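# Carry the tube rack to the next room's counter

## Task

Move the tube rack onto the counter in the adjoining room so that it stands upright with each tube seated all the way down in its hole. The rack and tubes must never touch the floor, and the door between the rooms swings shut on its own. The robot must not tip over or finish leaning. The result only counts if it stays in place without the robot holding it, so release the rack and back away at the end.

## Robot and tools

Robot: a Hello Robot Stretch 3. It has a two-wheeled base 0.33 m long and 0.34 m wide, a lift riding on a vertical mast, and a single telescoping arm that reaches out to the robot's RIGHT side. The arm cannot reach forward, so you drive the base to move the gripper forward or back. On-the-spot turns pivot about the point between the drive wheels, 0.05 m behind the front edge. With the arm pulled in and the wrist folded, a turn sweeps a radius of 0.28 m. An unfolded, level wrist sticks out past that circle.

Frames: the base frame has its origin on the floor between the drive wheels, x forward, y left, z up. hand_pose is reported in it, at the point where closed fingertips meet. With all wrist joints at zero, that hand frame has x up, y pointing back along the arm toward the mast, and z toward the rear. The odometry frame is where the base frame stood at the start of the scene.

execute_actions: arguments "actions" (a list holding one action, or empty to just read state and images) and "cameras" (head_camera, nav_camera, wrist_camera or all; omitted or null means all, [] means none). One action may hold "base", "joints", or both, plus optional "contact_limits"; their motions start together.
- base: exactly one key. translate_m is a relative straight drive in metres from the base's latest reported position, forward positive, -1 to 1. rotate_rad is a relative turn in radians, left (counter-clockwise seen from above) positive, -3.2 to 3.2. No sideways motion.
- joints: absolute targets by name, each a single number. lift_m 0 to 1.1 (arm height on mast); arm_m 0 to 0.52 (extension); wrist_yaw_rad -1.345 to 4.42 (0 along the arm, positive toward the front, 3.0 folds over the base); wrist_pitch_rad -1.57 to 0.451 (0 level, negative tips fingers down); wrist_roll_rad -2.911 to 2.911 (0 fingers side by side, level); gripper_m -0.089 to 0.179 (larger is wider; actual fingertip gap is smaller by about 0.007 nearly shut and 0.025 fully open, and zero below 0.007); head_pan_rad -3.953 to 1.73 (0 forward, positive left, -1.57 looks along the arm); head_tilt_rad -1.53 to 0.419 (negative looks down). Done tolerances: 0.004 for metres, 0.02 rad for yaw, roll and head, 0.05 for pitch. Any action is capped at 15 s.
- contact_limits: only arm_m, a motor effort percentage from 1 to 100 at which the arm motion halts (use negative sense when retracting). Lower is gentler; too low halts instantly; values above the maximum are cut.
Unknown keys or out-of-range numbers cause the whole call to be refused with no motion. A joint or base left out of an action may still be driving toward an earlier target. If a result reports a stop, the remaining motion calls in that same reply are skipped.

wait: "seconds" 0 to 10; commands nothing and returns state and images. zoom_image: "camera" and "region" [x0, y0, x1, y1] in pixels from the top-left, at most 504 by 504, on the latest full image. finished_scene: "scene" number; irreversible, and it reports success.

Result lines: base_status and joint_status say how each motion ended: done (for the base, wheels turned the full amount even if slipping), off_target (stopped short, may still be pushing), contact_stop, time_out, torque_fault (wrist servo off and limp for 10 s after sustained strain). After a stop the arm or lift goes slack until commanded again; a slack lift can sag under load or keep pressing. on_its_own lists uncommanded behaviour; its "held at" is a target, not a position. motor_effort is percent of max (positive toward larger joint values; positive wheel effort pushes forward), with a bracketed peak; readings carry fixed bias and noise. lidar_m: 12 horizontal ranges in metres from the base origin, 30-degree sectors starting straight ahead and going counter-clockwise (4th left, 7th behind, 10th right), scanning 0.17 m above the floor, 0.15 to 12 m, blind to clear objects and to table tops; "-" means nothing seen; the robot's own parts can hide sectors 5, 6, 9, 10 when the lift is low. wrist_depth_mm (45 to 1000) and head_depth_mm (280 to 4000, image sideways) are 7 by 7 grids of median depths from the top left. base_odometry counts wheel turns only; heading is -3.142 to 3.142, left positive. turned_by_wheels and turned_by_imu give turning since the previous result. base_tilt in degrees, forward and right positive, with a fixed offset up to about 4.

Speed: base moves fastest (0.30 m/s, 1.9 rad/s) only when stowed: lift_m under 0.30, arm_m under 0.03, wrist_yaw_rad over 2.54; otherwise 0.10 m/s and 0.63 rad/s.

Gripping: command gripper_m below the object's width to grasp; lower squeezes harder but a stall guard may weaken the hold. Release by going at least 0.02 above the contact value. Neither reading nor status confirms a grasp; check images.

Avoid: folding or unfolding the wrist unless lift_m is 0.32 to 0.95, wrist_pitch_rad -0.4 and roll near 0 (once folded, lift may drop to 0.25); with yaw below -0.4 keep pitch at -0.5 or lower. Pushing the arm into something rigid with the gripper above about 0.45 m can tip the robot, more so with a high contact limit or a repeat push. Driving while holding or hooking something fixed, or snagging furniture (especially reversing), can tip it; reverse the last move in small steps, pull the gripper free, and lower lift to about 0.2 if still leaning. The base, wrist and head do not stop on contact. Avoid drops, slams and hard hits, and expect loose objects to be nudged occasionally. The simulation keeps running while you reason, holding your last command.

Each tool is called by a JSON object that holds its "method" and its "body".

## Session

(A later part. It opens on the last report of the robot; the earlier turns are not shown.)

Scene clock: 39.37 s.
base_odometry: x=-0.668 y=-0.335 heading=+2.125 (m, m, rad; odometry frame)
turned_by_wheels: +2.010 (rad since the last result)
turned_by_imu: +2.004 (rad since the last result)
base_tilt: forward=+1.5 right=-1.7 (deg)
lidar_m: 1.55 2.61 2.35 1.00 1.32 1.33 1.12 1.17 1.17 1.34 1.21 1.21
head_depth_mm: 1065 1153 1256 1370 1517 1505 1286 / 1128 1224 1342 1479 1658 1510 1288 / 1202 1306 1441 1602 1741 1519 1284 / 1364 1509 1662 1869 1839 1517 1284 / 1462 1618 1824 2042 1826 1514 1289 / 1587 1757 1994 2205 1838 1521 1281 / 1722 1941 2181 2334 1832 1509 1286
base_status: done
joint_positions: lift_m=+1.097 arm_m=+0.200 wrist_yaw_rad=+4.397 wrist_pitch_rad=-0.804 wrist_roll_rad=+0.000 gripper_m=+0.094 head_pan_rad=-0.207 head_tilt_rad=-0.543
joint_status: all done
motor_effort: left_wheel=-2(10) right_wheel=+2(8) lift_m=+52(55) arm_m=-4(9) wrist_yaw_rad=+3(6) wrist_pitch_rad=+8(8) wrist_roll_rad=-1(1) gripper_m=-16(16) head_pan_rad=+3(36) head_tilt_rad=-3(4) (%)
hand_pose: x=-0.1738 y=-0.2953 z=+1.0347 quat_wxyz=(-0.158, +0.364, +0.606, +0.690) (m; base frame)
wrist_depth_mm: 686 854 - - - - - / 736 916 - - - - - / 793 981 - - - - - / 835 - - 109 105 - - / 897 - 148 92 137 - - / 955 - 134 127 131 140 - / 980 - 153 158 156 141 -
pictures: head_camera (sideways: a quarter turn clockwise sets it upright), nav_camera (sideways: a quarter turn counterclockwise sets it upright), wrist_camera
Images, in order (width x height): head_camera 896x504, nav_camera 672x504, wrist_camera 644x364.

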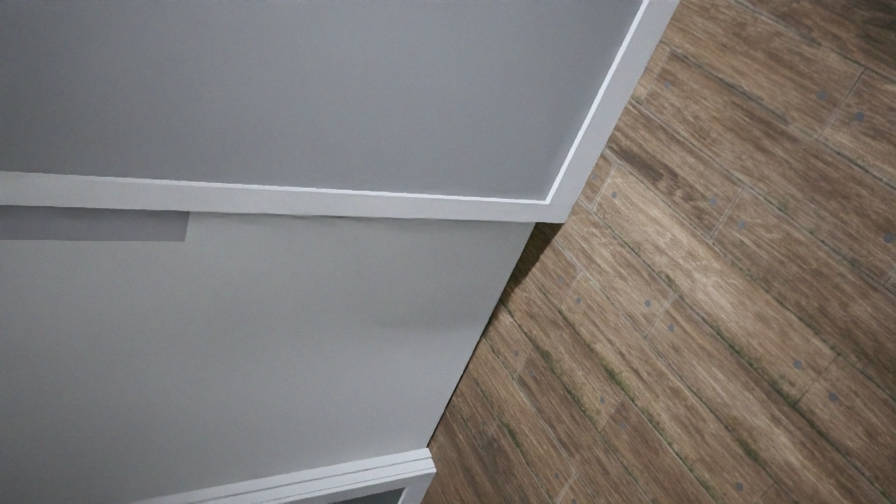

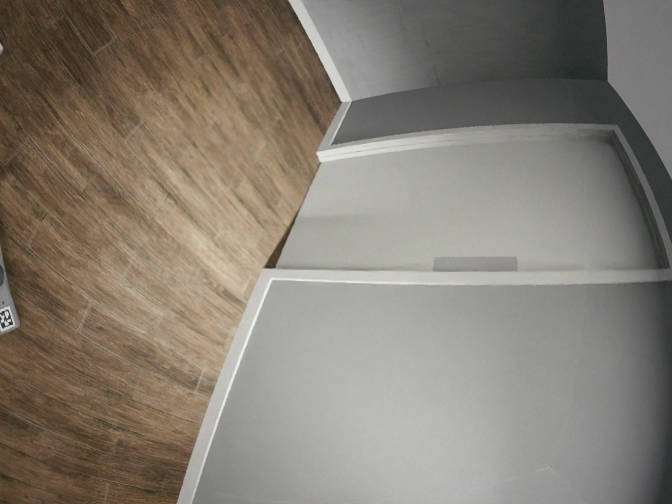

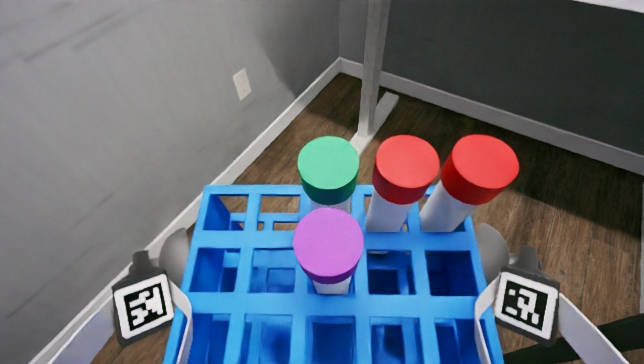

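{"method": "execute_actions", "body": {"actions": [{"base": {"translate_m": 0.76}, "joints": {"lift_m": 0.296, "arm_m": 0.01, "wrist_pitch_rad": -0.86, "head_pan_rad": -0.25, "head_tilt_rad": -0.85}}]}}

Scene clock: 48.87 s.
base_odometry: x=-1.068 y=+0.312 heading=+2.125 (m, m, rad; odometry frame)
turned_by_wheels: +0.000 (rad since the last result)
turned_by_imu: -0.001 (rad since the last result)
base_tilt: forward=+1.5 right=-1.7 (deg)
lidar_m: 0.96 1.68 2.05 2.02 1.37 1.82 1.87 1.74 1.27 0.79 0.71 0.72
head_depth_mm: 703 742 821 959 1158 1260 1151 / 757 858 979 1094 1291 1283 1147 / 805 923 1077 1282 1428 1283 1151 / 861 999 1172 1429 1448 1276 1141 / 929 1076 1291 1570 1436 1267 1142 / 995 1182 1436 1626 1450 1282 1143 / 1090 1301 1648 1661 1441 1271 1146
base_status: done
joint_positions: lift_m=+0.297 arm_m=+0.010 wrist_yaw_rad=+4.397 wrist_pitch_rad=-0.873 wrist_roll_rad=+0.000 gripper_m=+0.094 head_pan_rad=-0.243 head_tilt_rad=-0.840
joint_status: all done
motor_effort: left_wheel=-2(17) right_wheel=+2(8) lift_m=+18(46) arm_m=-4(6) wrist_yaw_rad=+3(4) wrist_pitch_rad=+7(7) wrist_roll_rad=-1(0) gripper_m=-17(16) head_pan_rad=-3(8) head_tilt_rad=-4(19) (%)
hand_pose: x=-0.1603 y=-0.1098 z=+0.2235 quat_wxyz=(-0.134, +0.343, +0.618, +0.695) (m; base frame)
wrist_depth_mm: 704 684 683 668 657 635 627 / 610 593 595 581 565 564 546 / 530 516 524 509 501 505 491 / 475 471 460 106 104 100 - / 428 429 148 93 137 - - / 394 393 135 128 130 - - / 359 345 153 158 156 121 -
pictures: head_camera (sideways: a quarter turn clockwise sets it upright), nav_camera (sideways: a quarter turn counterclockwise sets it upright), wrist_camera
Images, in order (width x height): head_camera 896x504, nav_camera 672x504, wrist_camera 644x364.

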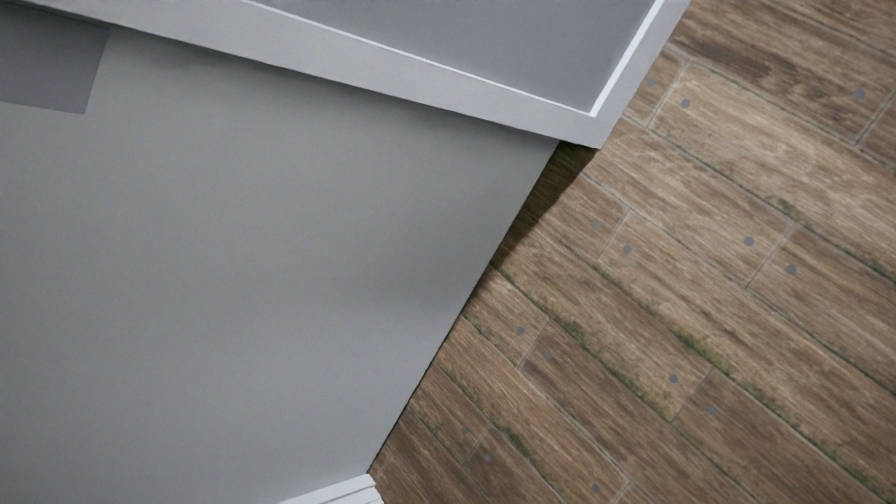

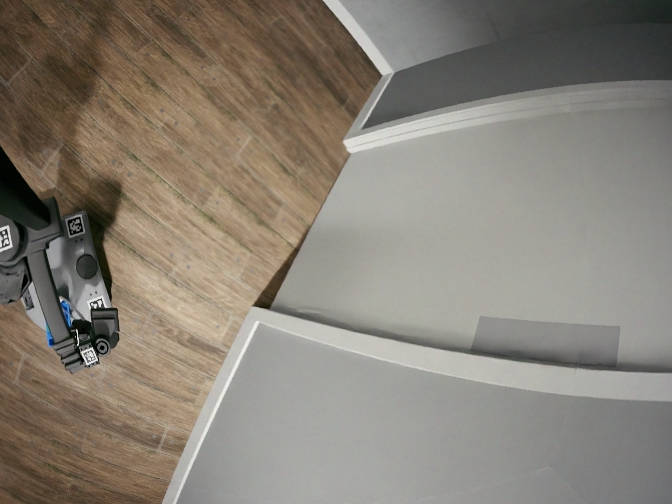

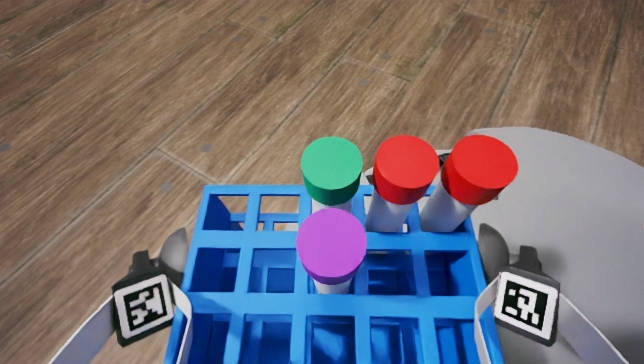

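{"method": "execute_actions", "body": {"actions": [{"base": {"translate_m": 0.81}, "joints": {"head_pan_rad": -0.9, "head_tilt_rad": -1.3}}]}}

Scene clock: 54.73 s.
base_odometry: x=-1.494 y=+1.000 heading=+2.125 (m, m, rad; odometry frame)
turned_by_wheels: +0.000 (rad since the last result)
turned_by_imu: +0.000 (rad since the last result)
base_tilt: forward=+1.4 right=-1.7 (deg)
lidar_m: 0.32 0.62 1.43 1.73 2.34 2.01 2.61 2.35 0.42 0.29 0.26 0.27
head_depth_mm: 304 390 558 992 1246 1202 1153 / 308 389 556 975 1275 1190 1158 / 307 385 553 966 - - - / 306 385 549 957 1263 - - / 305 382 545 945 1242 1197 1153 / 304 380 540 940 1244 1189 1151 / 302 379 537 924 1240 1193 1143
base_status: done
joint_positions: lift_m=+0.297 arm_m=+0.010 wrist_yaw_rad=+4.397 wrist_pitch_rad=-0.873 wrist_roll_rad=+0.000 gripper_m=+0.094 head_pan_rad=-0.894 head_tilt_rad=-1.285
joint_status: all done
motor_effort: left_wheel=-3(8) right_wheel=+2(9) lift_m=+18(18) arm_m=-4(4) wrist_yaw_rad=+2(2) wrist_pitch_rad=+7(7) wrist_roll_rad=+0(1) gripper_m=-17(15) head_pan_rad=-3(30) head_tilt_rad=-5(26) (%)
hand_pose: x=-0.1603 y=-0.1098 z=+0.2235 quat_wxyz=(-0.134, +0.343, +0.618, +0.695) (m; base frame)
wrist_depth_mm: 708 694 678 659 651 641 632 / 593 602 589 579 568 563 541 / 529 520 515 510 508 505 492 / 476 466 459 106 104 99 - / 422 424 148 92 137 - - / 387 397 134 127 131 - - / 354 343 153 157 157 122 -
pictures: head_camera (sideways: a quarter turn clockwise sets it upright), nav_camera (sideways: a quarter turn counterclockwise sets it upright), wrist_camera
Images, in order (width x height): head_camera 896x504, nav_camera 672x504, wrist_camera 644x364.

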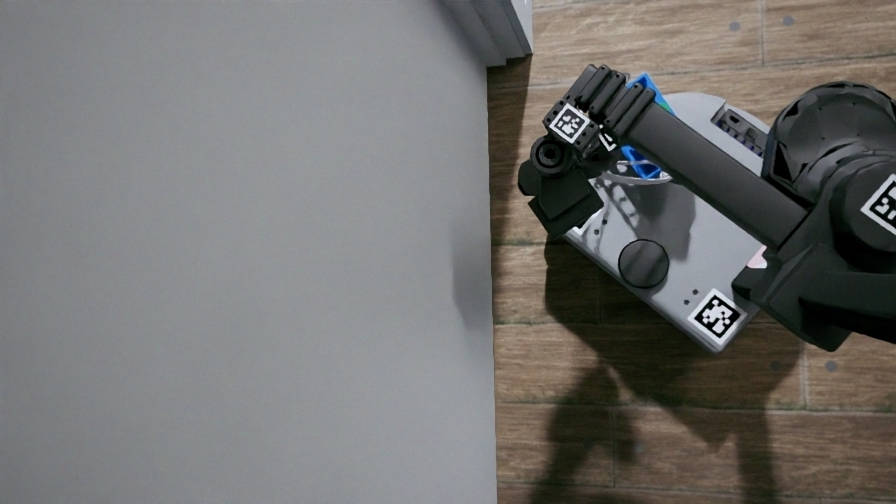

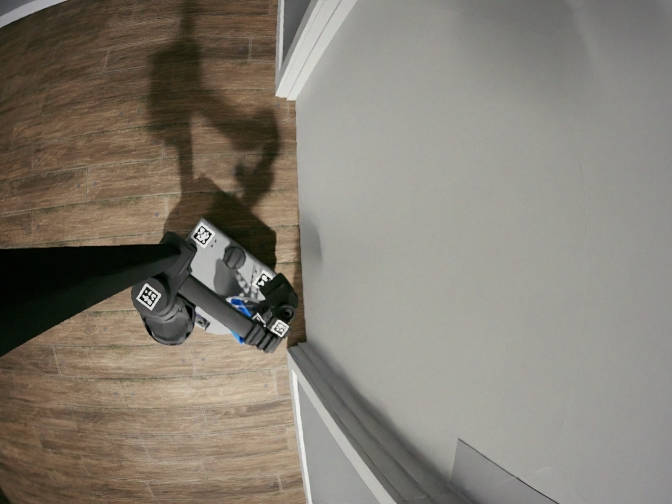

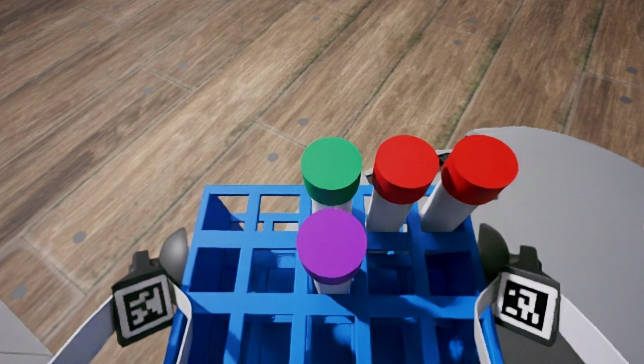

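{"method": "execute_actions", "body": {"actions": [{"base": {"rotate_rad": -1.105}, "joints": {"head_pan_rad": -0.1, "head_tilt_rad": -1.35}}], "cameras": ["head_camera", "wrist_camera"]}}

Scene clock: 57.07 s.
base_odometry: x=-1.494 y=+1.000 heading=+1.020 (m, m, rad; odometry frame)
turned_by_wheels: -1.105 (rad since the last result)
turned_by_imu: -1.100 (rad since the last result)
base_tilt: forward=+1.4 right=-1.7 (deg)
lidar_m: 0.26 0.26 0.31 0.56 1.42 1.68 2.34 2.01 2.67 2.35 0.42 0.30
head_depth_mm: 396 560 826 1278 1245 1210 1173 / 375 515 834 1279 1254 1194 1175 / 355 480 744 1281 1259 - 1169 / 337 448 670 1269 1258 - 1163 / 321 420 610 1106 1252 - - / 310 395 559 954 1241 - - / 302 374 517 833 1240 1206 1150
base_status: done
joint_positions: lift_m=+0.297 arm_m=+0.010 wrist_yaw_rad=+4.397 wrist_pitch_rad=-0.873 wrist_roll_rad=+0.000 gripper_m=+0.094 head_pan_rad=-0.107 head_tilt_rad=-1.334
joint_status: all done
motor_effort: left_wheel=+4(16) right_wheel=-2(6) lift_m=+17(17) arm_m=-4(4) wrist_yaw_rad=+3(2) wrist_pitch_rad=+7(7) wrist_roll_rad=-1(0) gripper_m=-17(17) head_pan_rad=+3(32) head_tilt_rad=-6(13) (%)
hand_pose: x=-0.1602 y=-0.1098 z=+0.2234 quat_wxyz=(-0.134, +0.343, +0.618, +0.695) (m; base frame)
wrist_depth_mm: 700 697 683 663 648 634 638 / 595 598 589 580 569 560 543 / 533 520 517 513 501 509 488 / 473 470 459 109 105 100 - / 425 424 148 92 137 - - / 389 395 135 127 131 - - / 360 344 153 157 156 122 -
pictures: head_camera (sideways: a quarter turn clockwise sets it upright), wrist_camera
Images, in order (width x height): head_camera 896x504, wrist_camera 644x364.

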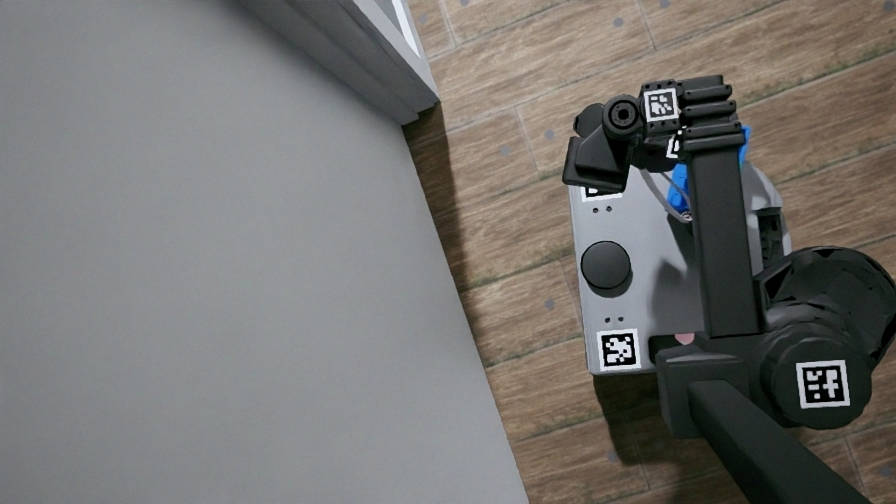

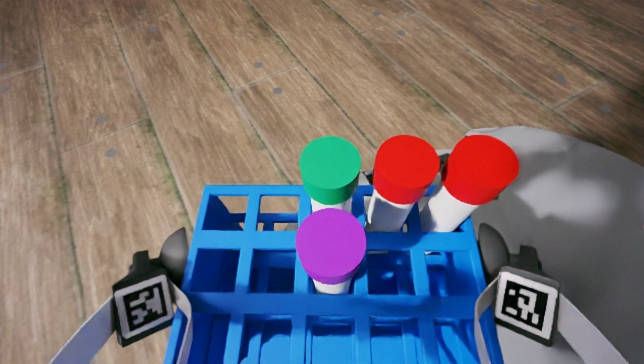

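{"method": "execute_actions", "body": {"actions": [{"base": {"translate_m": 0.172}, "joints": {"head_pan_rad": -2.9, "head_tilt_rad": -0.4}}], "cameras": ["wrist_camera"]}}

Scene clock: 59.13 s.
base_odometry: x=-1.404 y=+1.147 heading=+1.020 (m, m, rad; odometry frame)
turned_by_wheels: +0.000 (rad since the last result)
turned_by_imu: +0.000 (rad since the last result)
base_tilt: forward=+1.5 right=-1.8 (deg)
lidar_m: - - 0.15 0.21 1.46 1.73 2.50 2.16 2.63 2.23 0.19 0.15
head_depth_mm: 2167 2328 2511 2712 2176 1724 1410 / 2169 2325 2515 2711 2175 1712 1404 / 2171 2299 2530 2712 2172 1708 1397 / 2158 2325 2498 2737 2181 1715 1409 / 2164 2314 2532 2698 2161 1712 1411 / 2181 2311 2529 2723 2178 1694 1404 / 2168 2317 2493 2675 2176 1706 1412
base_status: done
joint_positions: lift_m=+0.297 arm_m=+0.010 wrist_yaw_rad=+4.397 wrist_pitch_rad=-0.873 wrist_roll_rad=+0.000 gripper_m=+0.094 head_pan_rad=-2.893 head_tilt_rad=-0.408
joint_status: all done
motor_effort: left_wheel=+4(16) right_wheel=-2(5) lift_m=+18(18) arm_m=-3(3) wrist_yaw_rad=+3(4) wrist_pitch_rad=+7(7) wrist_roll_rad=+0(1) gripper_m=-17(16) head_pan_rad=-3(38) head_tilt_rad=+2(30) (%)
hand_pose: x=-0.1602 y=-0.1098 z=+0.2234 quat_wxyz=(-0.134, +0.343, +0.618, +0.695) (m; base frame)
wrist_depth_mm: 713 689 668 662 652 631 626 / 595 600 587 574 565 565 558 / 531 520 514 508 500 500 488 / 477 467 460 109 105 99 - / 430 430 148 91 138 - - / 392 393 135 127 131 - - / 363 343 153 157 157 122 -
pictures: wrist_camera
Images, in order (width x height): wrist_camera 644x364.

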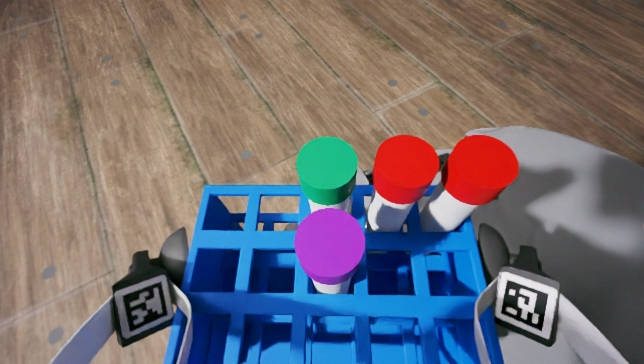

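{"method": "execute_actions", "body": {"actions": [{"base": {"translate_m": 0.3}, "joints": {"lift_m": 0.308}}], "cameras": ["wrist_camera", "nav_camera"]}}

Scene clock: 64.87 s.
base_odometry: x=-1.247 y=+1.403 heading=+1.020 (m, m, rad; odometry frame)
turned_by_wheels: +0.000 (rad since the last result)
turned_by_imu: +0.028 (rad since the last result)
base_tilt: forward=+1.5 right=-1.6 (deg)
lidar_m: 0.15 - 0.15 0.18 0.38 1.83 2.79 2.42 0.32 0.31 1.64 0.23
head_depth_mm: 2387 2592 2816 2935 2186 1708 1404 / 2425 2584 2793 2909 2172 1715 1409 / 2413 2563 2801 2910 2189 1722 1407 / 2424 2605 2785 2942 2183 1725 1415 / 2413 2615 2811 2940 2179 1715 1411 / 2435 2580 2824 2787 2194 1717 1402 / 2433 2595 2861 2992 2207 1718 1410
base_status: done
joint_positions: lift_m=+0.307 arm_m=+0.010 wrist_yaw_rad=+4.398 wrist_pitch_rad=-0.873 wrist_roll_rad=+0.000 gripper_m=+0.094 head_pan_rad=-2.893 head_tilt_rad=-0.405
joint_status: all done
motor_effort: left_wheel=+7(100) right_wheel=+1(8) lift_m=+52(54) arm_m=-3(4) wrist_yaw_rad=+2(3) wrist_pitch_rad=+7(7) wrist_roll_rad=-1(1) gripper_m=-17(16) head_pan_rad=-3(3) head_tilt_rad=+1(2) (%)
hand_pose: x=-0.1602 y=-0.1098 z=+0.2341 quat_wxyz=(-0.134, +0.342, +0.618, +0.695) (m; base frame)
wrist_depth_mm: 730 709 694 683 671 658 644 / 629 605 607 590 584 578 569 / 546 539 530 524 517 513 509 / 485 478 475 108 104 99 - / 443 433 148 91 137 - - / 398 408 134 127 130 - - / 236 306 153 157 156 122 -
pictures: nav_camera (sideways: a quarter turn counterclockwise sets it upright), wrist_camera
Images, in order (width x height): nav_camera 672x504, wrist_camera 644x364.

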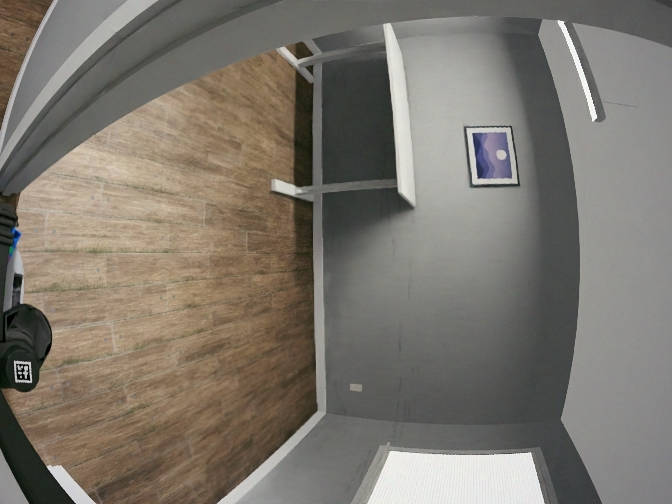

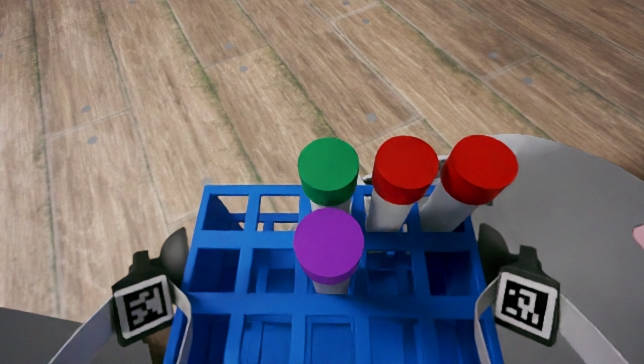

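{"method": "execute_actions", "body": {"actions": [{"base": {"rotate_rad": -0.57}, "joints": {"lift_m": 0.296, "head_pan_rad": -0.55, "head_tilt_rad": -0.75}}]}}

Scene clock: 68.10 s.
base_odometry: x=-1.247 y=+1.403 heading=+0.450 (m, m, rad; odometry frame)
turned_by_wheels: -0.570 (rad since the last result)
turned_by_imu: -0.566 (rad since the last result)
base_tilt: forward=+1.5 right=-1.7 (deg)
lidar_m: 0.33 0.20 0.18 0.18 0.21 0.39 1.79 2.78 2.42 0.32 0.31 1.64
head_depth_mm: 1910 2091 1580 1197 966 806 666 / 1426 1643 2030 1829 1518 1301 1138 / 1456 1645 1892 1828 1548 1331 1184 / 1492 1686 1957 1827 1547 1334 1184 / 1521 1735 2022 1829 1531 1333 1175 / 1565 1803 2088 1817 1540 1326 1176 / 1603 1852 2088 1805 1530 1332 1176
base_status: done
joint_positions: lift_m=+0.297 arm_m=+0.010 wrist_yaw_rad=+4.398 wrist_pitch_rad=-0.874 wrist_roll_rad=+0.000 gripper_m=+0.094 head_pan_rad=-0.557 head_tilt_rad=-0.741
joint_status: all done
motor_effort: left_wheel=+7(50) right_wheel=-1(6) lift_m=+17(46) arm_m=-3(3) wrist_yaw_rad=+3(3) wrist_pitch_rad=+7(7) wrist_roll_rad=-1(0) gripper_m=-16(17) head_pan_rad=+3(35) head_tilt_rad=-4(20) (%)
hand_pose: x=-0.1602 y=-0.1098 z=+0.2234 quat_wxyz=(-0.134, +0.342, +0.618, +0.695) (m; base frame)
wrist_depth_mm: 699 682 673 663 656 603 397 / 611 594 595 572 568 539 401 / 537 523 517 512 505 499 386 / 473 469 462 107 104 100 - / 428 425 148 92 137 - - / 390 393 135 127 131 - - / 359 343 153 158 156 122 -
pictures: head_camera (sideways: a quarter turn clockwise sets it upright), nav_camera (sideways: a quarter turn counterclockwise sets it upright), wrist_camera
Images, in order (width x height): head_camera 896x504, nav_camera 672x504, wrist_camera 644x364.

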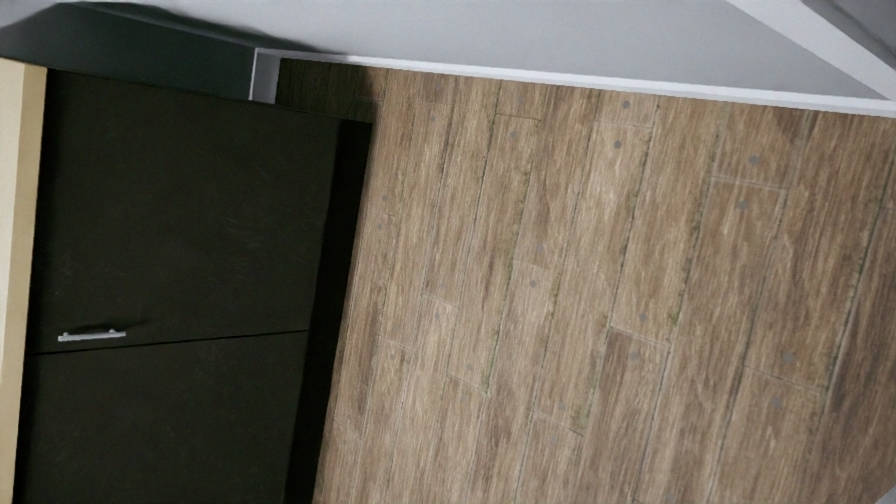

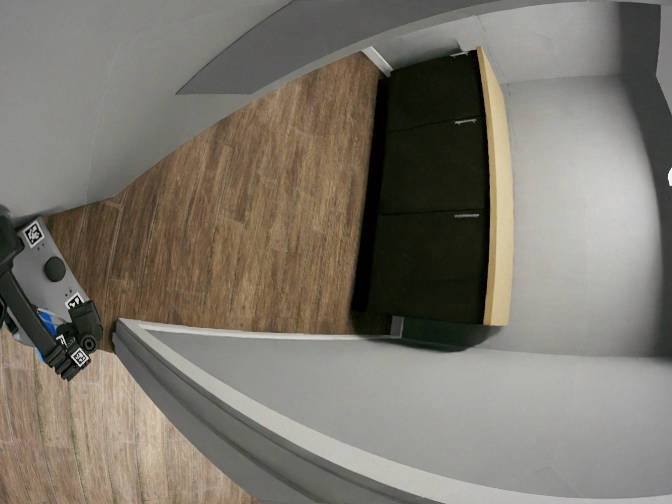

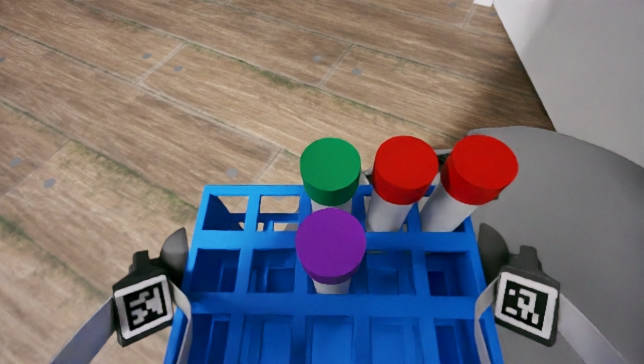

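{"method": "execute_actions", "body": {"actions": [{"base": {"translate_m": 1.0}, "joints": {"head_pan_rad": -0.75, "head_tilt_rad": -0.55}}]}}

Scene clock: 73.23 s.
base_odometry: x=-0.347 y=+1.838 heading=+0.451 (m, m, rad; odometry frame)
turned_by_wheels: +0.000 (rad since the last result)
turned_by_imu: +0.000 (rad since the last result)
base_tilt: forward=+1.4 right=-1.8 (deg)
lidar_m: 1.12 1.26 1.27 1.49 2.21 1.67 0.83 0.86 0.86 1.01 0.95 0.95
head_depth_mm: 1319 1385 981 1064 1210 1432 1280 / 1315 1403 987 1069 1222 1421 1275 / 1332 1392 985 1074 1234 1433 1278 / 1341 1404 1001 1090 1245 1433 1279 / 1343 1417 1005 1095 1256 1462 1286 / 1359 1433 1010 1106 1276 1455 1279 / 1355 1437 1018 1113 1284 1462 1277
base_status: done
joint_positions: lift_m=+0.297 arm_m=+0.010 wrist_yaw_rad=+4.398 wrist_pitch_rad=-0.874 wrist_roll_rad=+0.000 gripper_m=+0.094 head_pan_rad=-0.743 head_tilt_rad=-0.556
joint_status: all done
motor_effort: left_wheel=+3(35) right_wheel=-1(9) lift_m=+17(18) arm_m=-3(3) wrist_yaw_rad=+2(3) wrist_pitch_rad=+8(8) wrist_roll_rad=-1(0) gripper_m=-16(17) head_pan_rad=-3(16) head_tilt_rad=+2(11) (%)
hand_pose: x=-0.1600 y=-0.1099 z=+0.2232 quat_wxyz=(-0.134, +0.342, +0.619, +0.695) (m; base frame)
wrist_depth_mm: 573 660 671 658 655 635 628 / 580 592 587 581 568 561 551 / 525 519 508 508 498 509 489 / 474 469 462 107 103 99 - / 428 422 148 91 137 - - / 388 393 134 127 130 - - / 359 345 153 158 156 122 -
pictures: head_camera (sideways: a quarter turn clockwise sets it upright), nav_camera (sideways: a quarter turn counterclockwise sets it upright), wrist_camera
Images, in order (width x height): head_camera 896x504, nav_camera 672x504, wrist_camera 644x364.

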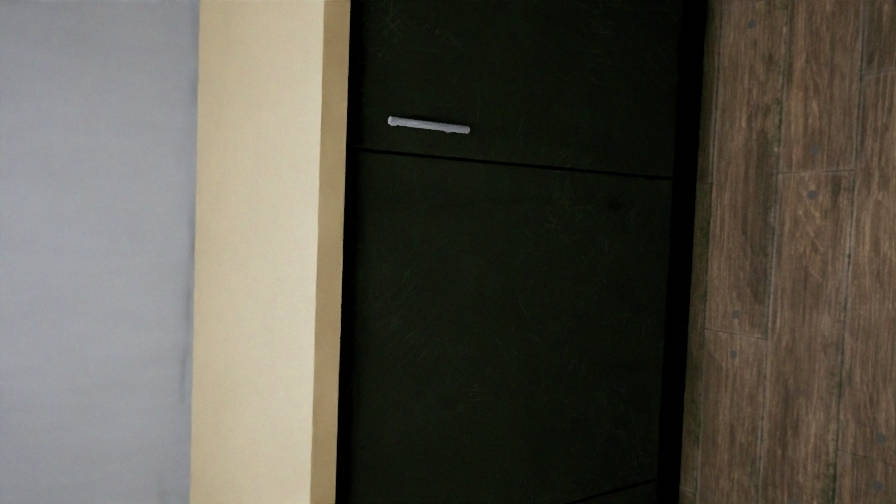

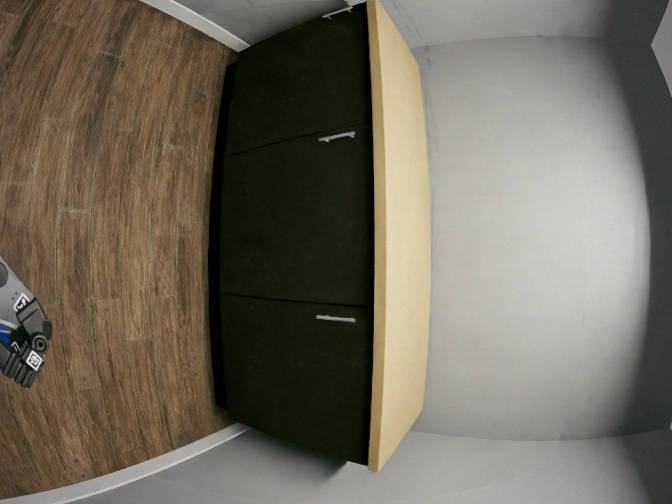

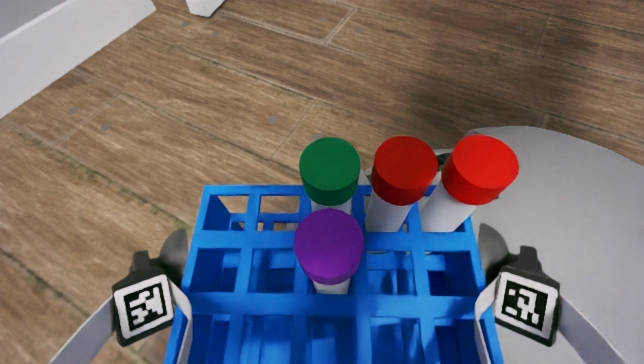

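{"method": "execute_actions", "body": {"actions": [{"base": {"translate_m": 0.62}, "joints": {"lift_m": 1.098, "arm_m": 0.2, "wrist_pitch_rad": -0.89, "head_pan_rad": -1.0, "head_tilt_rad": -0.6}}]}}

Scene clock: 82.33 s.
base_odometry: x=+0.211 y=+2.108 heading=+0.451 (m, m, rad; odometry frame)
turned_by_wheels: +0.000 (rad since the last result)
turned_by_imu: -0.002 (rad since the last result)
base_tilt: forward=+1.5 right=-1.7 (deg)
lidar_m: 0.62 0.82 0.82 0.96 1.71 2.53 1.50 1.31 1.00 0.60 0.52 0.52
head_depth_mm: 1037 1119 860 670 755 909 1180 / 1016 1117 860 647 735 877 1096 / 1003 1094 858 647 714 852 1051 / 986 1073 855 648 693 822 1010 / 961 1051 857 645 674 794 969 / 949 1049 853 645 649 770 929 / 932 1030 854 647 640 748 898
base_status: done
joint_positions: lift_m=+1.097 arm_m=+0.200 wrist_yaw_rad=+4.398 wrist_pitch_rad=-0.901 wrist_roll_rad=+0.000 gripper_m=+0.094 head_pan_rad=-0.993 head_tilt_rad=-0.593
joint_status: all done
motor_effort: left_wheel=+2(15) right_wheel=-1(5) lift_m=+52(54) arm_m=+2(4) wrist_yaw_rad=+3(2) wrist_pitch_rad=+6(7) wrist_roll_rad=-1(1) gripper_m=-16(16) head_pan_rad=-3(21) head_tilt_rad=-3(7) (%)
hand_pose: x=-0.1546 y=-0.3010 z=+1.0201 quat_wxyz=(-0.124, +0.334, +0.623, +0.696) (m; base frame)
wrist_depth_mm: 848 - - - - - - / 892 - - - - - - / 922 - - - - - - / 981 - - 126 107 - - / - - 148 93 138 - - / - - 134 127 131 140 - / 965 - 153 157 156 141 -
pictures: head_camera (sideways: a quarter turn clockwise sets it upright), nav_camera (sideways: a quarter turn counterclockwise sets it upright), wrist_camera
Images, in order (width x height): head_camera 896x504, nav_camera 672x504, wrist_camera 644x364.

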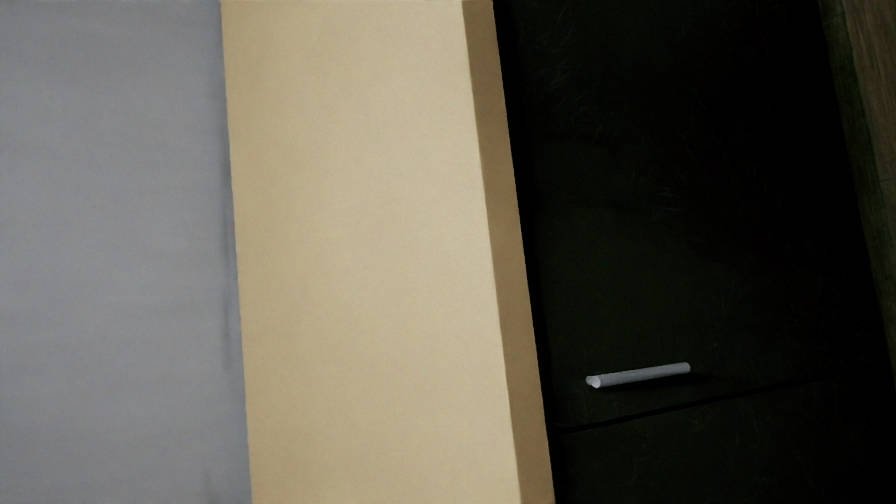

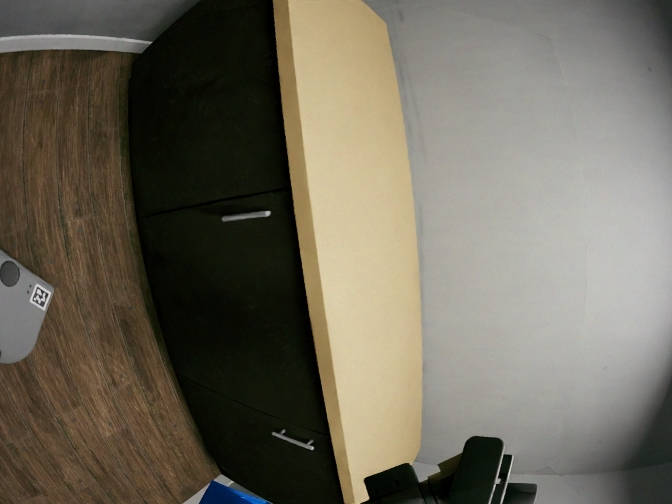

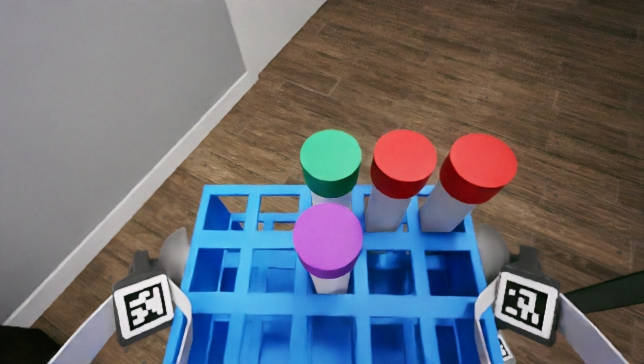

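{"method": "execute_actions", "body": {"actions": [{"base": {"rotate_rad": 0.75}, "joints": {"lift_m": 1.078, "arm_m": 0.41, "wrist_yaw_rad": 0.0, "head_pan_rad": -1.5, "head_tilt_rad": -0.55}}]}}

Scene clock: 85.73 s.
base_odometry: x=+0.211 y=+2.108 heading=+1.200 (m, m, rad; odometry frame)
turned_by_wheels: +0.750 (rad since the last result)
turned_by_imu: +0.747 (rad since the last result)
base_tilt: forward=+1.6 right=-1.7 (deg)
lidar_m: 0.82 0.85 1.14 2.64 1.89 1.37 1.31 0.75 0.54 0.52 0.54 0.74
head_depth_mm: 963 1065 932 684 644 751 893 / - 1063 806 686 650 754 901 / 959 - 703 685 656 760 914 / 970 1063 906 683 661 772 926 / 972 1067 932 682 666 782 940 / 974 1072 929 683 673 787 945 / 981 1078 931 681 680 797 959
base_status: done
joint_positions: lift_m=+1.079 arm_m=+0.410 wrist_yaw_rad=+0.004 wrist_pitch_rad=-0.901 wrist_roll_rad=+0.000 gripper_m=+0.094 head_pan_rad=-1.493 head_tilt_rad=-0.557
joint_status: all done
motor_effort: left_wheel=-2(9) right_wheel=+2(7) lift_m=+18(48) arm_m=+2(3) wrist_yaw_rad=-3(5) wrist_pitch_rad=+6(6) wrist_roll_rad=+0(1) gripper_m=-16(17) head_pan_rad=-3(26) head_tilt_rad=+1(6) (%)
hand_pose: x=-0.0211 y=-0.6947 z=+1.0014 quat_wxyz=(+0.637, +0.309, -0.636, -0.307) (m; base frame)
wrist_depth_mm: 428 420 419 412 404 399 387 / 375 370 368 361 357 346 344 / 335 331 326 320 317 315 309 / 301 298 293 109 107 107 281 / 274 273 148 93 138 261 257 / 250 252 134 127 130 140 237 / 235 223 152 158 156 141 218
pictures: head_camera (sideways: a quarter turn clockwise sets it upright), nav_camera (sideways: a quarter turn counterclockwise sets it upright), wrist_camera
Images, in order (width x height): head_camera 896x504, nav_camera 672x504, wrist_camera 644x364.

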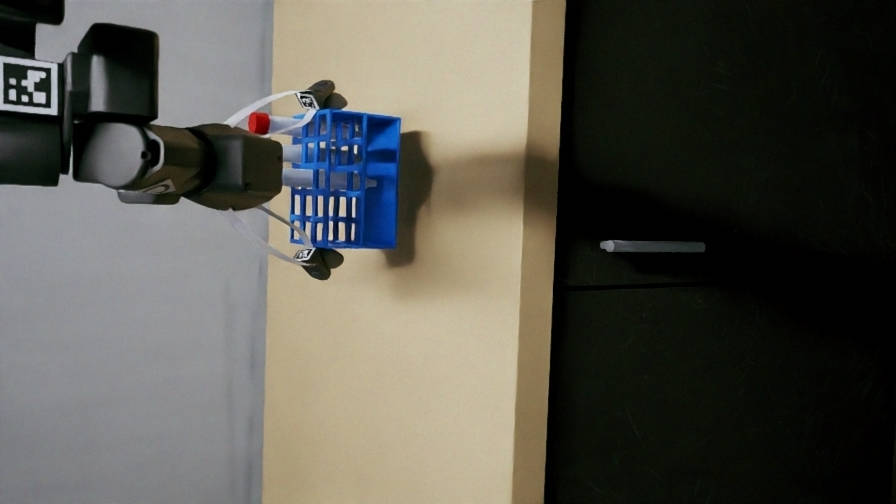

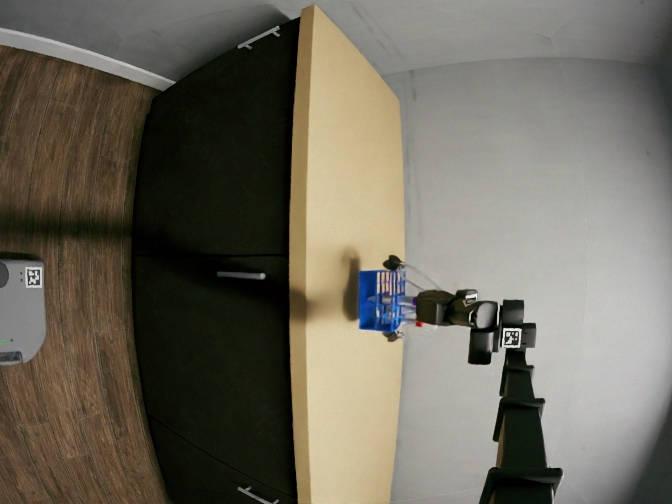

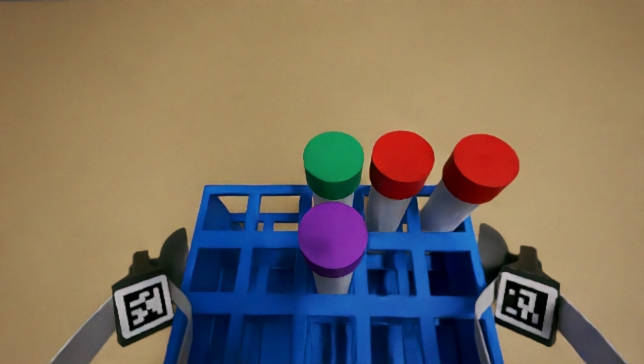

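{"method": "execute_actions", "body": {"actions": [{"joints": {"lift_m": 1.039}}], "cameras": ["head_camera", "wrist_camera"]}}

Scene clock: 87.30 s.
base_odometry: x=+0.211 y=+2.108 heading=+1.200 (m, m, rad; odometry frame)
turned_by_wheels: +0.000 (rad since the last result)
turned_by_imu: +0.000 (rad since the last result)
base_tilt: forward=+1.5 right=-1.6 (deg)
lidar_m: 0.82 0.85 1.15 2.64 1.89 1.37 1.31 0.75 0.54 0.52 0.54 0.74
head_depth_mm: 928 1059 934 684 645 750 892 / - - 886 684 652 755 902 / 946 1039 708 682 655 764 911 / 965 1065 926 683 658 771 926 / 968 1068 929 683 668 780 937 / 979 1074 928 684 672 787 950 / 982 1080 928 680 678 797 960
base_status: not commanded
joint_positions: lift_m=+1.040 arm_m=+0.410 wrist_yaw_rad=+0.004 wrist_pitch_rad=-0.901 wrist_roll_rad=+0.000 gripper_m=+0.094 head_pan_rad=-1.493 head_tilt_rad=-0.557
joint_status: all done
motor_effort: left_wheel=-2(2) right_wheel=+2(2) lift_m=+17(17) arm_m=+1(2) wrist_yaw_rad=-4(4) wrist_pitch_rad=+6(6) wrist_roll_rad=-1(0) gripper_m=-17(17) head_pan_rad=-3(3) head_tilt_rad=+2(1) (%)
hand_pose: x=-0.0211 y=-0.6947 z=+0.9624 quat_wxyz=(+0.637, +0.309, -0.636, -0.307) (m; base frame)
wrist_depth_mm: 363 356 348 342 338 331 328 / 316 310 307 304 298 295 289 / 282 277 275 271 266 264 260 / 251 251 248 128 107 231 234 / 231 228 148 93 138 218 216 / 210 214 135 127 130 141 200 / 198 188 153 158 156 141 185
pictures: head_camera (sideways: a quarter turn clockwise sets it upright), wrist_camera
Images, in order (width x height): head_camera 896x504, wrist_camera 644x364.

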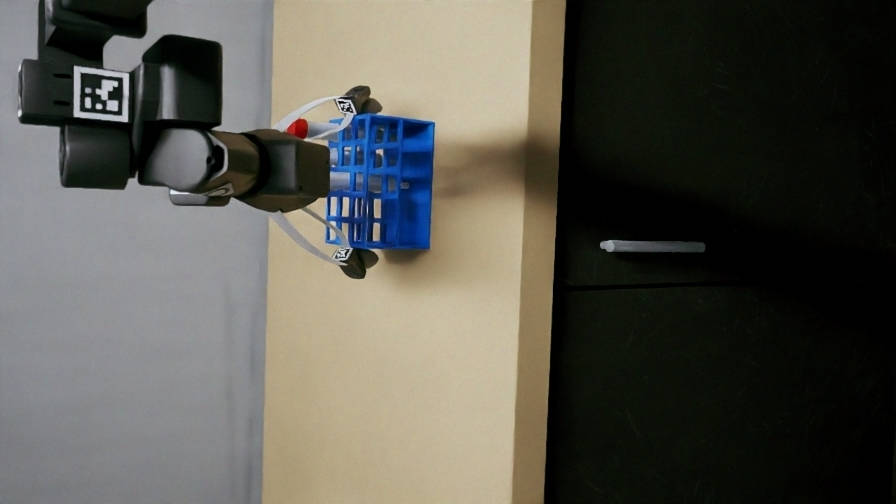

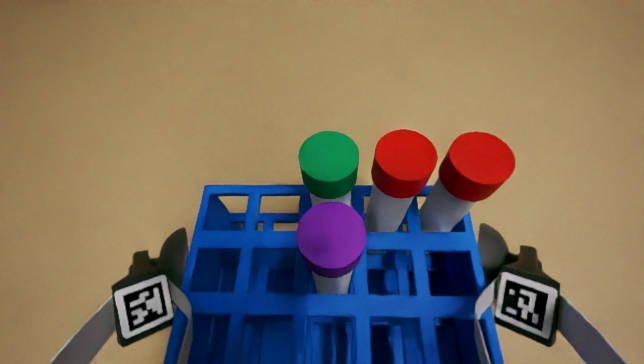

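{"method": "execute_actions", "body": {"actions": [{"joints": {"lift_m": 1.036, "gripper_m": 0.179}}], "cameras": ["head_camera", "wrist_camera"]}}

Scene clock: 88.77 s.
base_odometry: x=+0.211 y=+2.108 heading=+1.200 (m, m, rad; odometry frame)
turned_by_wheels: +0.000 (rad since the last result)
turned_by_imu: +0.000 (rad since the last result)
base_tilt: forward=+1.5 right=-1.6 (deg)
lidar_m: 0.82 0.85 1.15 2.63 1.89 1.36 1.31 0.75 0.55 0.52 0.54 0.74
head_depth_mm: 924 1061 934 683 644 750 891 / - - 884 683 648 756 903 / 951 1038 713 686 654 765 914 / 960 1063 934 682 659 774 931 / 968 1063 925 684 666 778 935 / 977 1070 924 683 672 788 946 / 979 1082 929 683 679 796 959
base_status: not commanded
joint_positions: lift_m=+1.037 arm_m=+0.410 wrist_yaw_rad=+0.003 wrist_pitch_rad=-0.894 wrist_roll_rad=+0.001 gripper_m=+0.179 head_pan_rad=-1.493 head_tilt_rad=-0.557
joint_status: all done
motor_effort: left_wheel=-2(2) right_wheel=+3(3) lift_m=+16(16) arm_m=+2(2) wrist_yaw_rad=-2(4) wrist_pitch_rad=+2(6) wrist_roll_rad=-1(1) gripper_m=+0(83) head_pan_rad=-3(3) head_tilt_rad=+2(2) (%)
hand_pose: x=-0.0212 y=-0.6962 z=+0.9605 quat_wxyz=(+0.638, +0.307, -0.637, -0.305) (m; base frame)
wrist_depth_mm: 363 356 349 345 340 334 327 / 316 315 307 302 296 295 290 / 281 278 275 269 261 262 259 / 251 248 246 111 110 229 235 / 230 228 147 92 138 217 215 / 210 207 133 127 130 166 200 / - 185 150 156 155 139 178
pictures: head_camera (sideways: a quarter turn clockwise sets it upright), wrist_camera
Images, in order (width x height): head_camera 896x504, wrist_camera 644x364.

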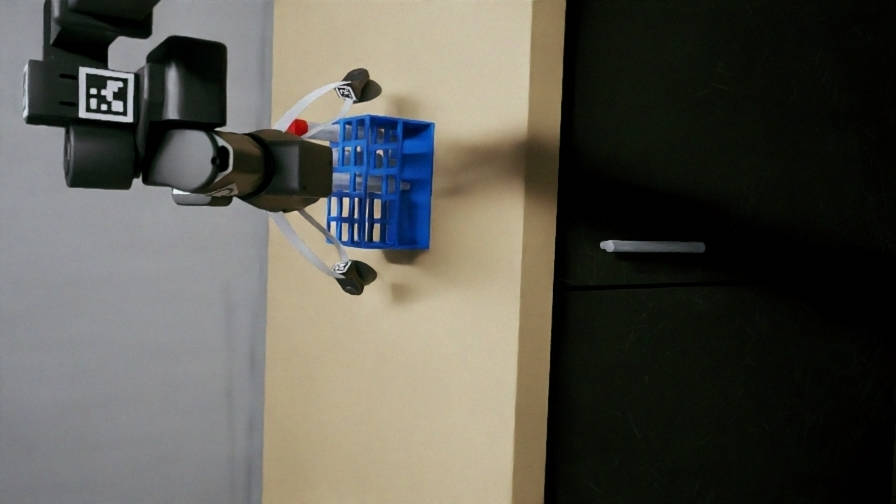

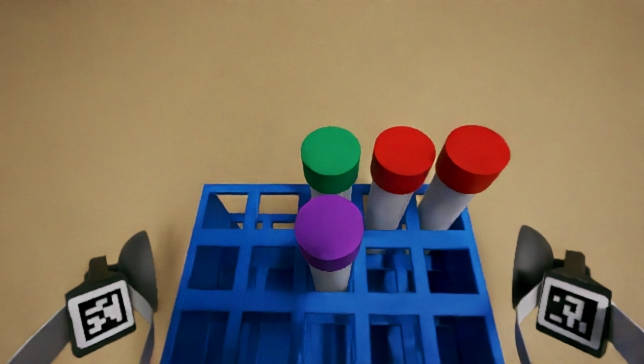

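{"method": "execute_actions", "body": {"actions": [{"joints": {"arm_m": 0.11, "lift_m": 1.048}}]}}

Scene clock: 92.47 s.
base_odometry: x=+0.211 y=+2.108 heading=+1.200 (m, m, rad; odometry frame)
turned_by_wheels: +0.000 (rad since the last result)
turned_by_imu: -0.001 (rad since the last result)
base_tilt: forward=+1.5 right=-1.6 (deg)
lidar_m: 0.82 0.85 1.14 2.63 1.89 1.36 1.31 0.75 0.55 0.52 0.54 0.74
head_depth_mm: 941 - - - 659 750 895 / 956 - - - 679 759 906 / 962 1045 - - 686 763 914 / 965 1059 928 700 662 770 924 / 971 1070 929 683 682 778 936 / 975 1072 928 682 672 786 948 / 980 1079 926 683 677 798 958
base_status: not commanded
joint_positions: lift_m=+1.047 arm_m=+0.110 wrist_yaw_rad=+0.003 wrist_pitch_rad=-0.896 wrist_roll_rad=+0.001 gripper_m=+0.179 head_pan_rad=-1.493 head_tilt_rad=-0.556
joint_status: all done
motor_effort: left_wheel=-3(2) right_wheel=+3(3) lift_m=+52(52) arm_m=-3(3) wrist_yaw_rad=-3(3) wrist_pitch_rad=+3(3) wrist_roll_rad=-1(1) gripper_m=+1(0) head_pan_rad=-3(3) head_tilt_rad=+0(2) (%)
hand_pose: x=-0.0212 y=-0.3967 z=+0.9710 quat_wxyz=(+0.638, +0.307, -0.637, -0.306) (m; base frame)
wrist_depth_mm: 380 379 369 347 349 351 345 / 335 331 325 319 313 309 304 / 298 292 289 286 281 277 275 / 309 306 356 349 348 346 346 / 501 495 503 498 494 458 486 / 876 852 826 815 822 824 709 / 855 - - - - - 992
pictures: head_camera (sideways: a quarter turn clockwise sets it upright), nav_camera (sideways: a quarter turn counterclockwise sets it upright), wrist_camera
Images, in order (width x height): head_camera 896x504, nav_camera 672x504, wrist_camera 644x364.

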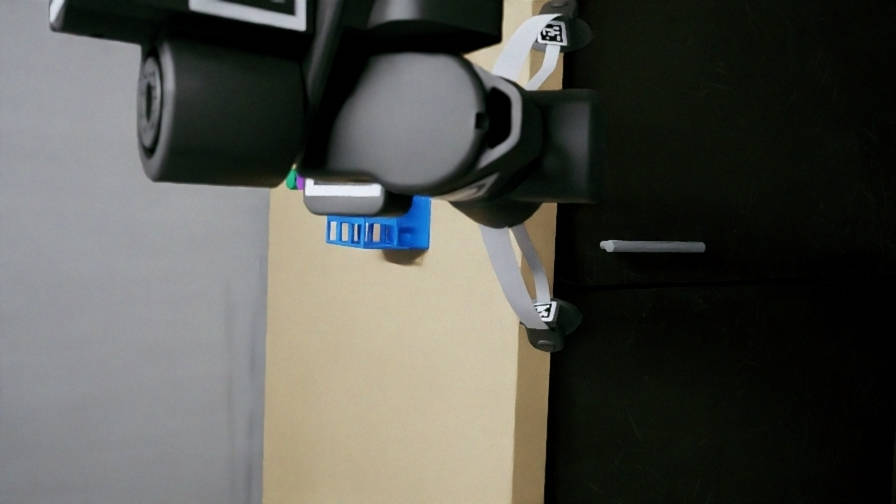

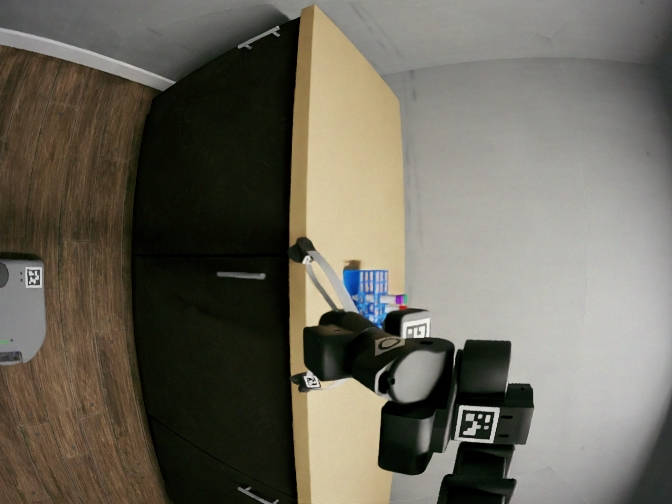

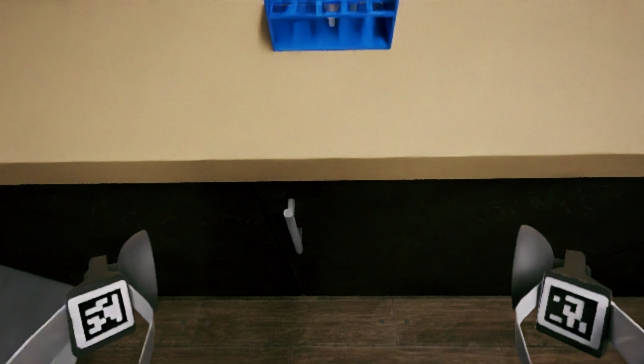

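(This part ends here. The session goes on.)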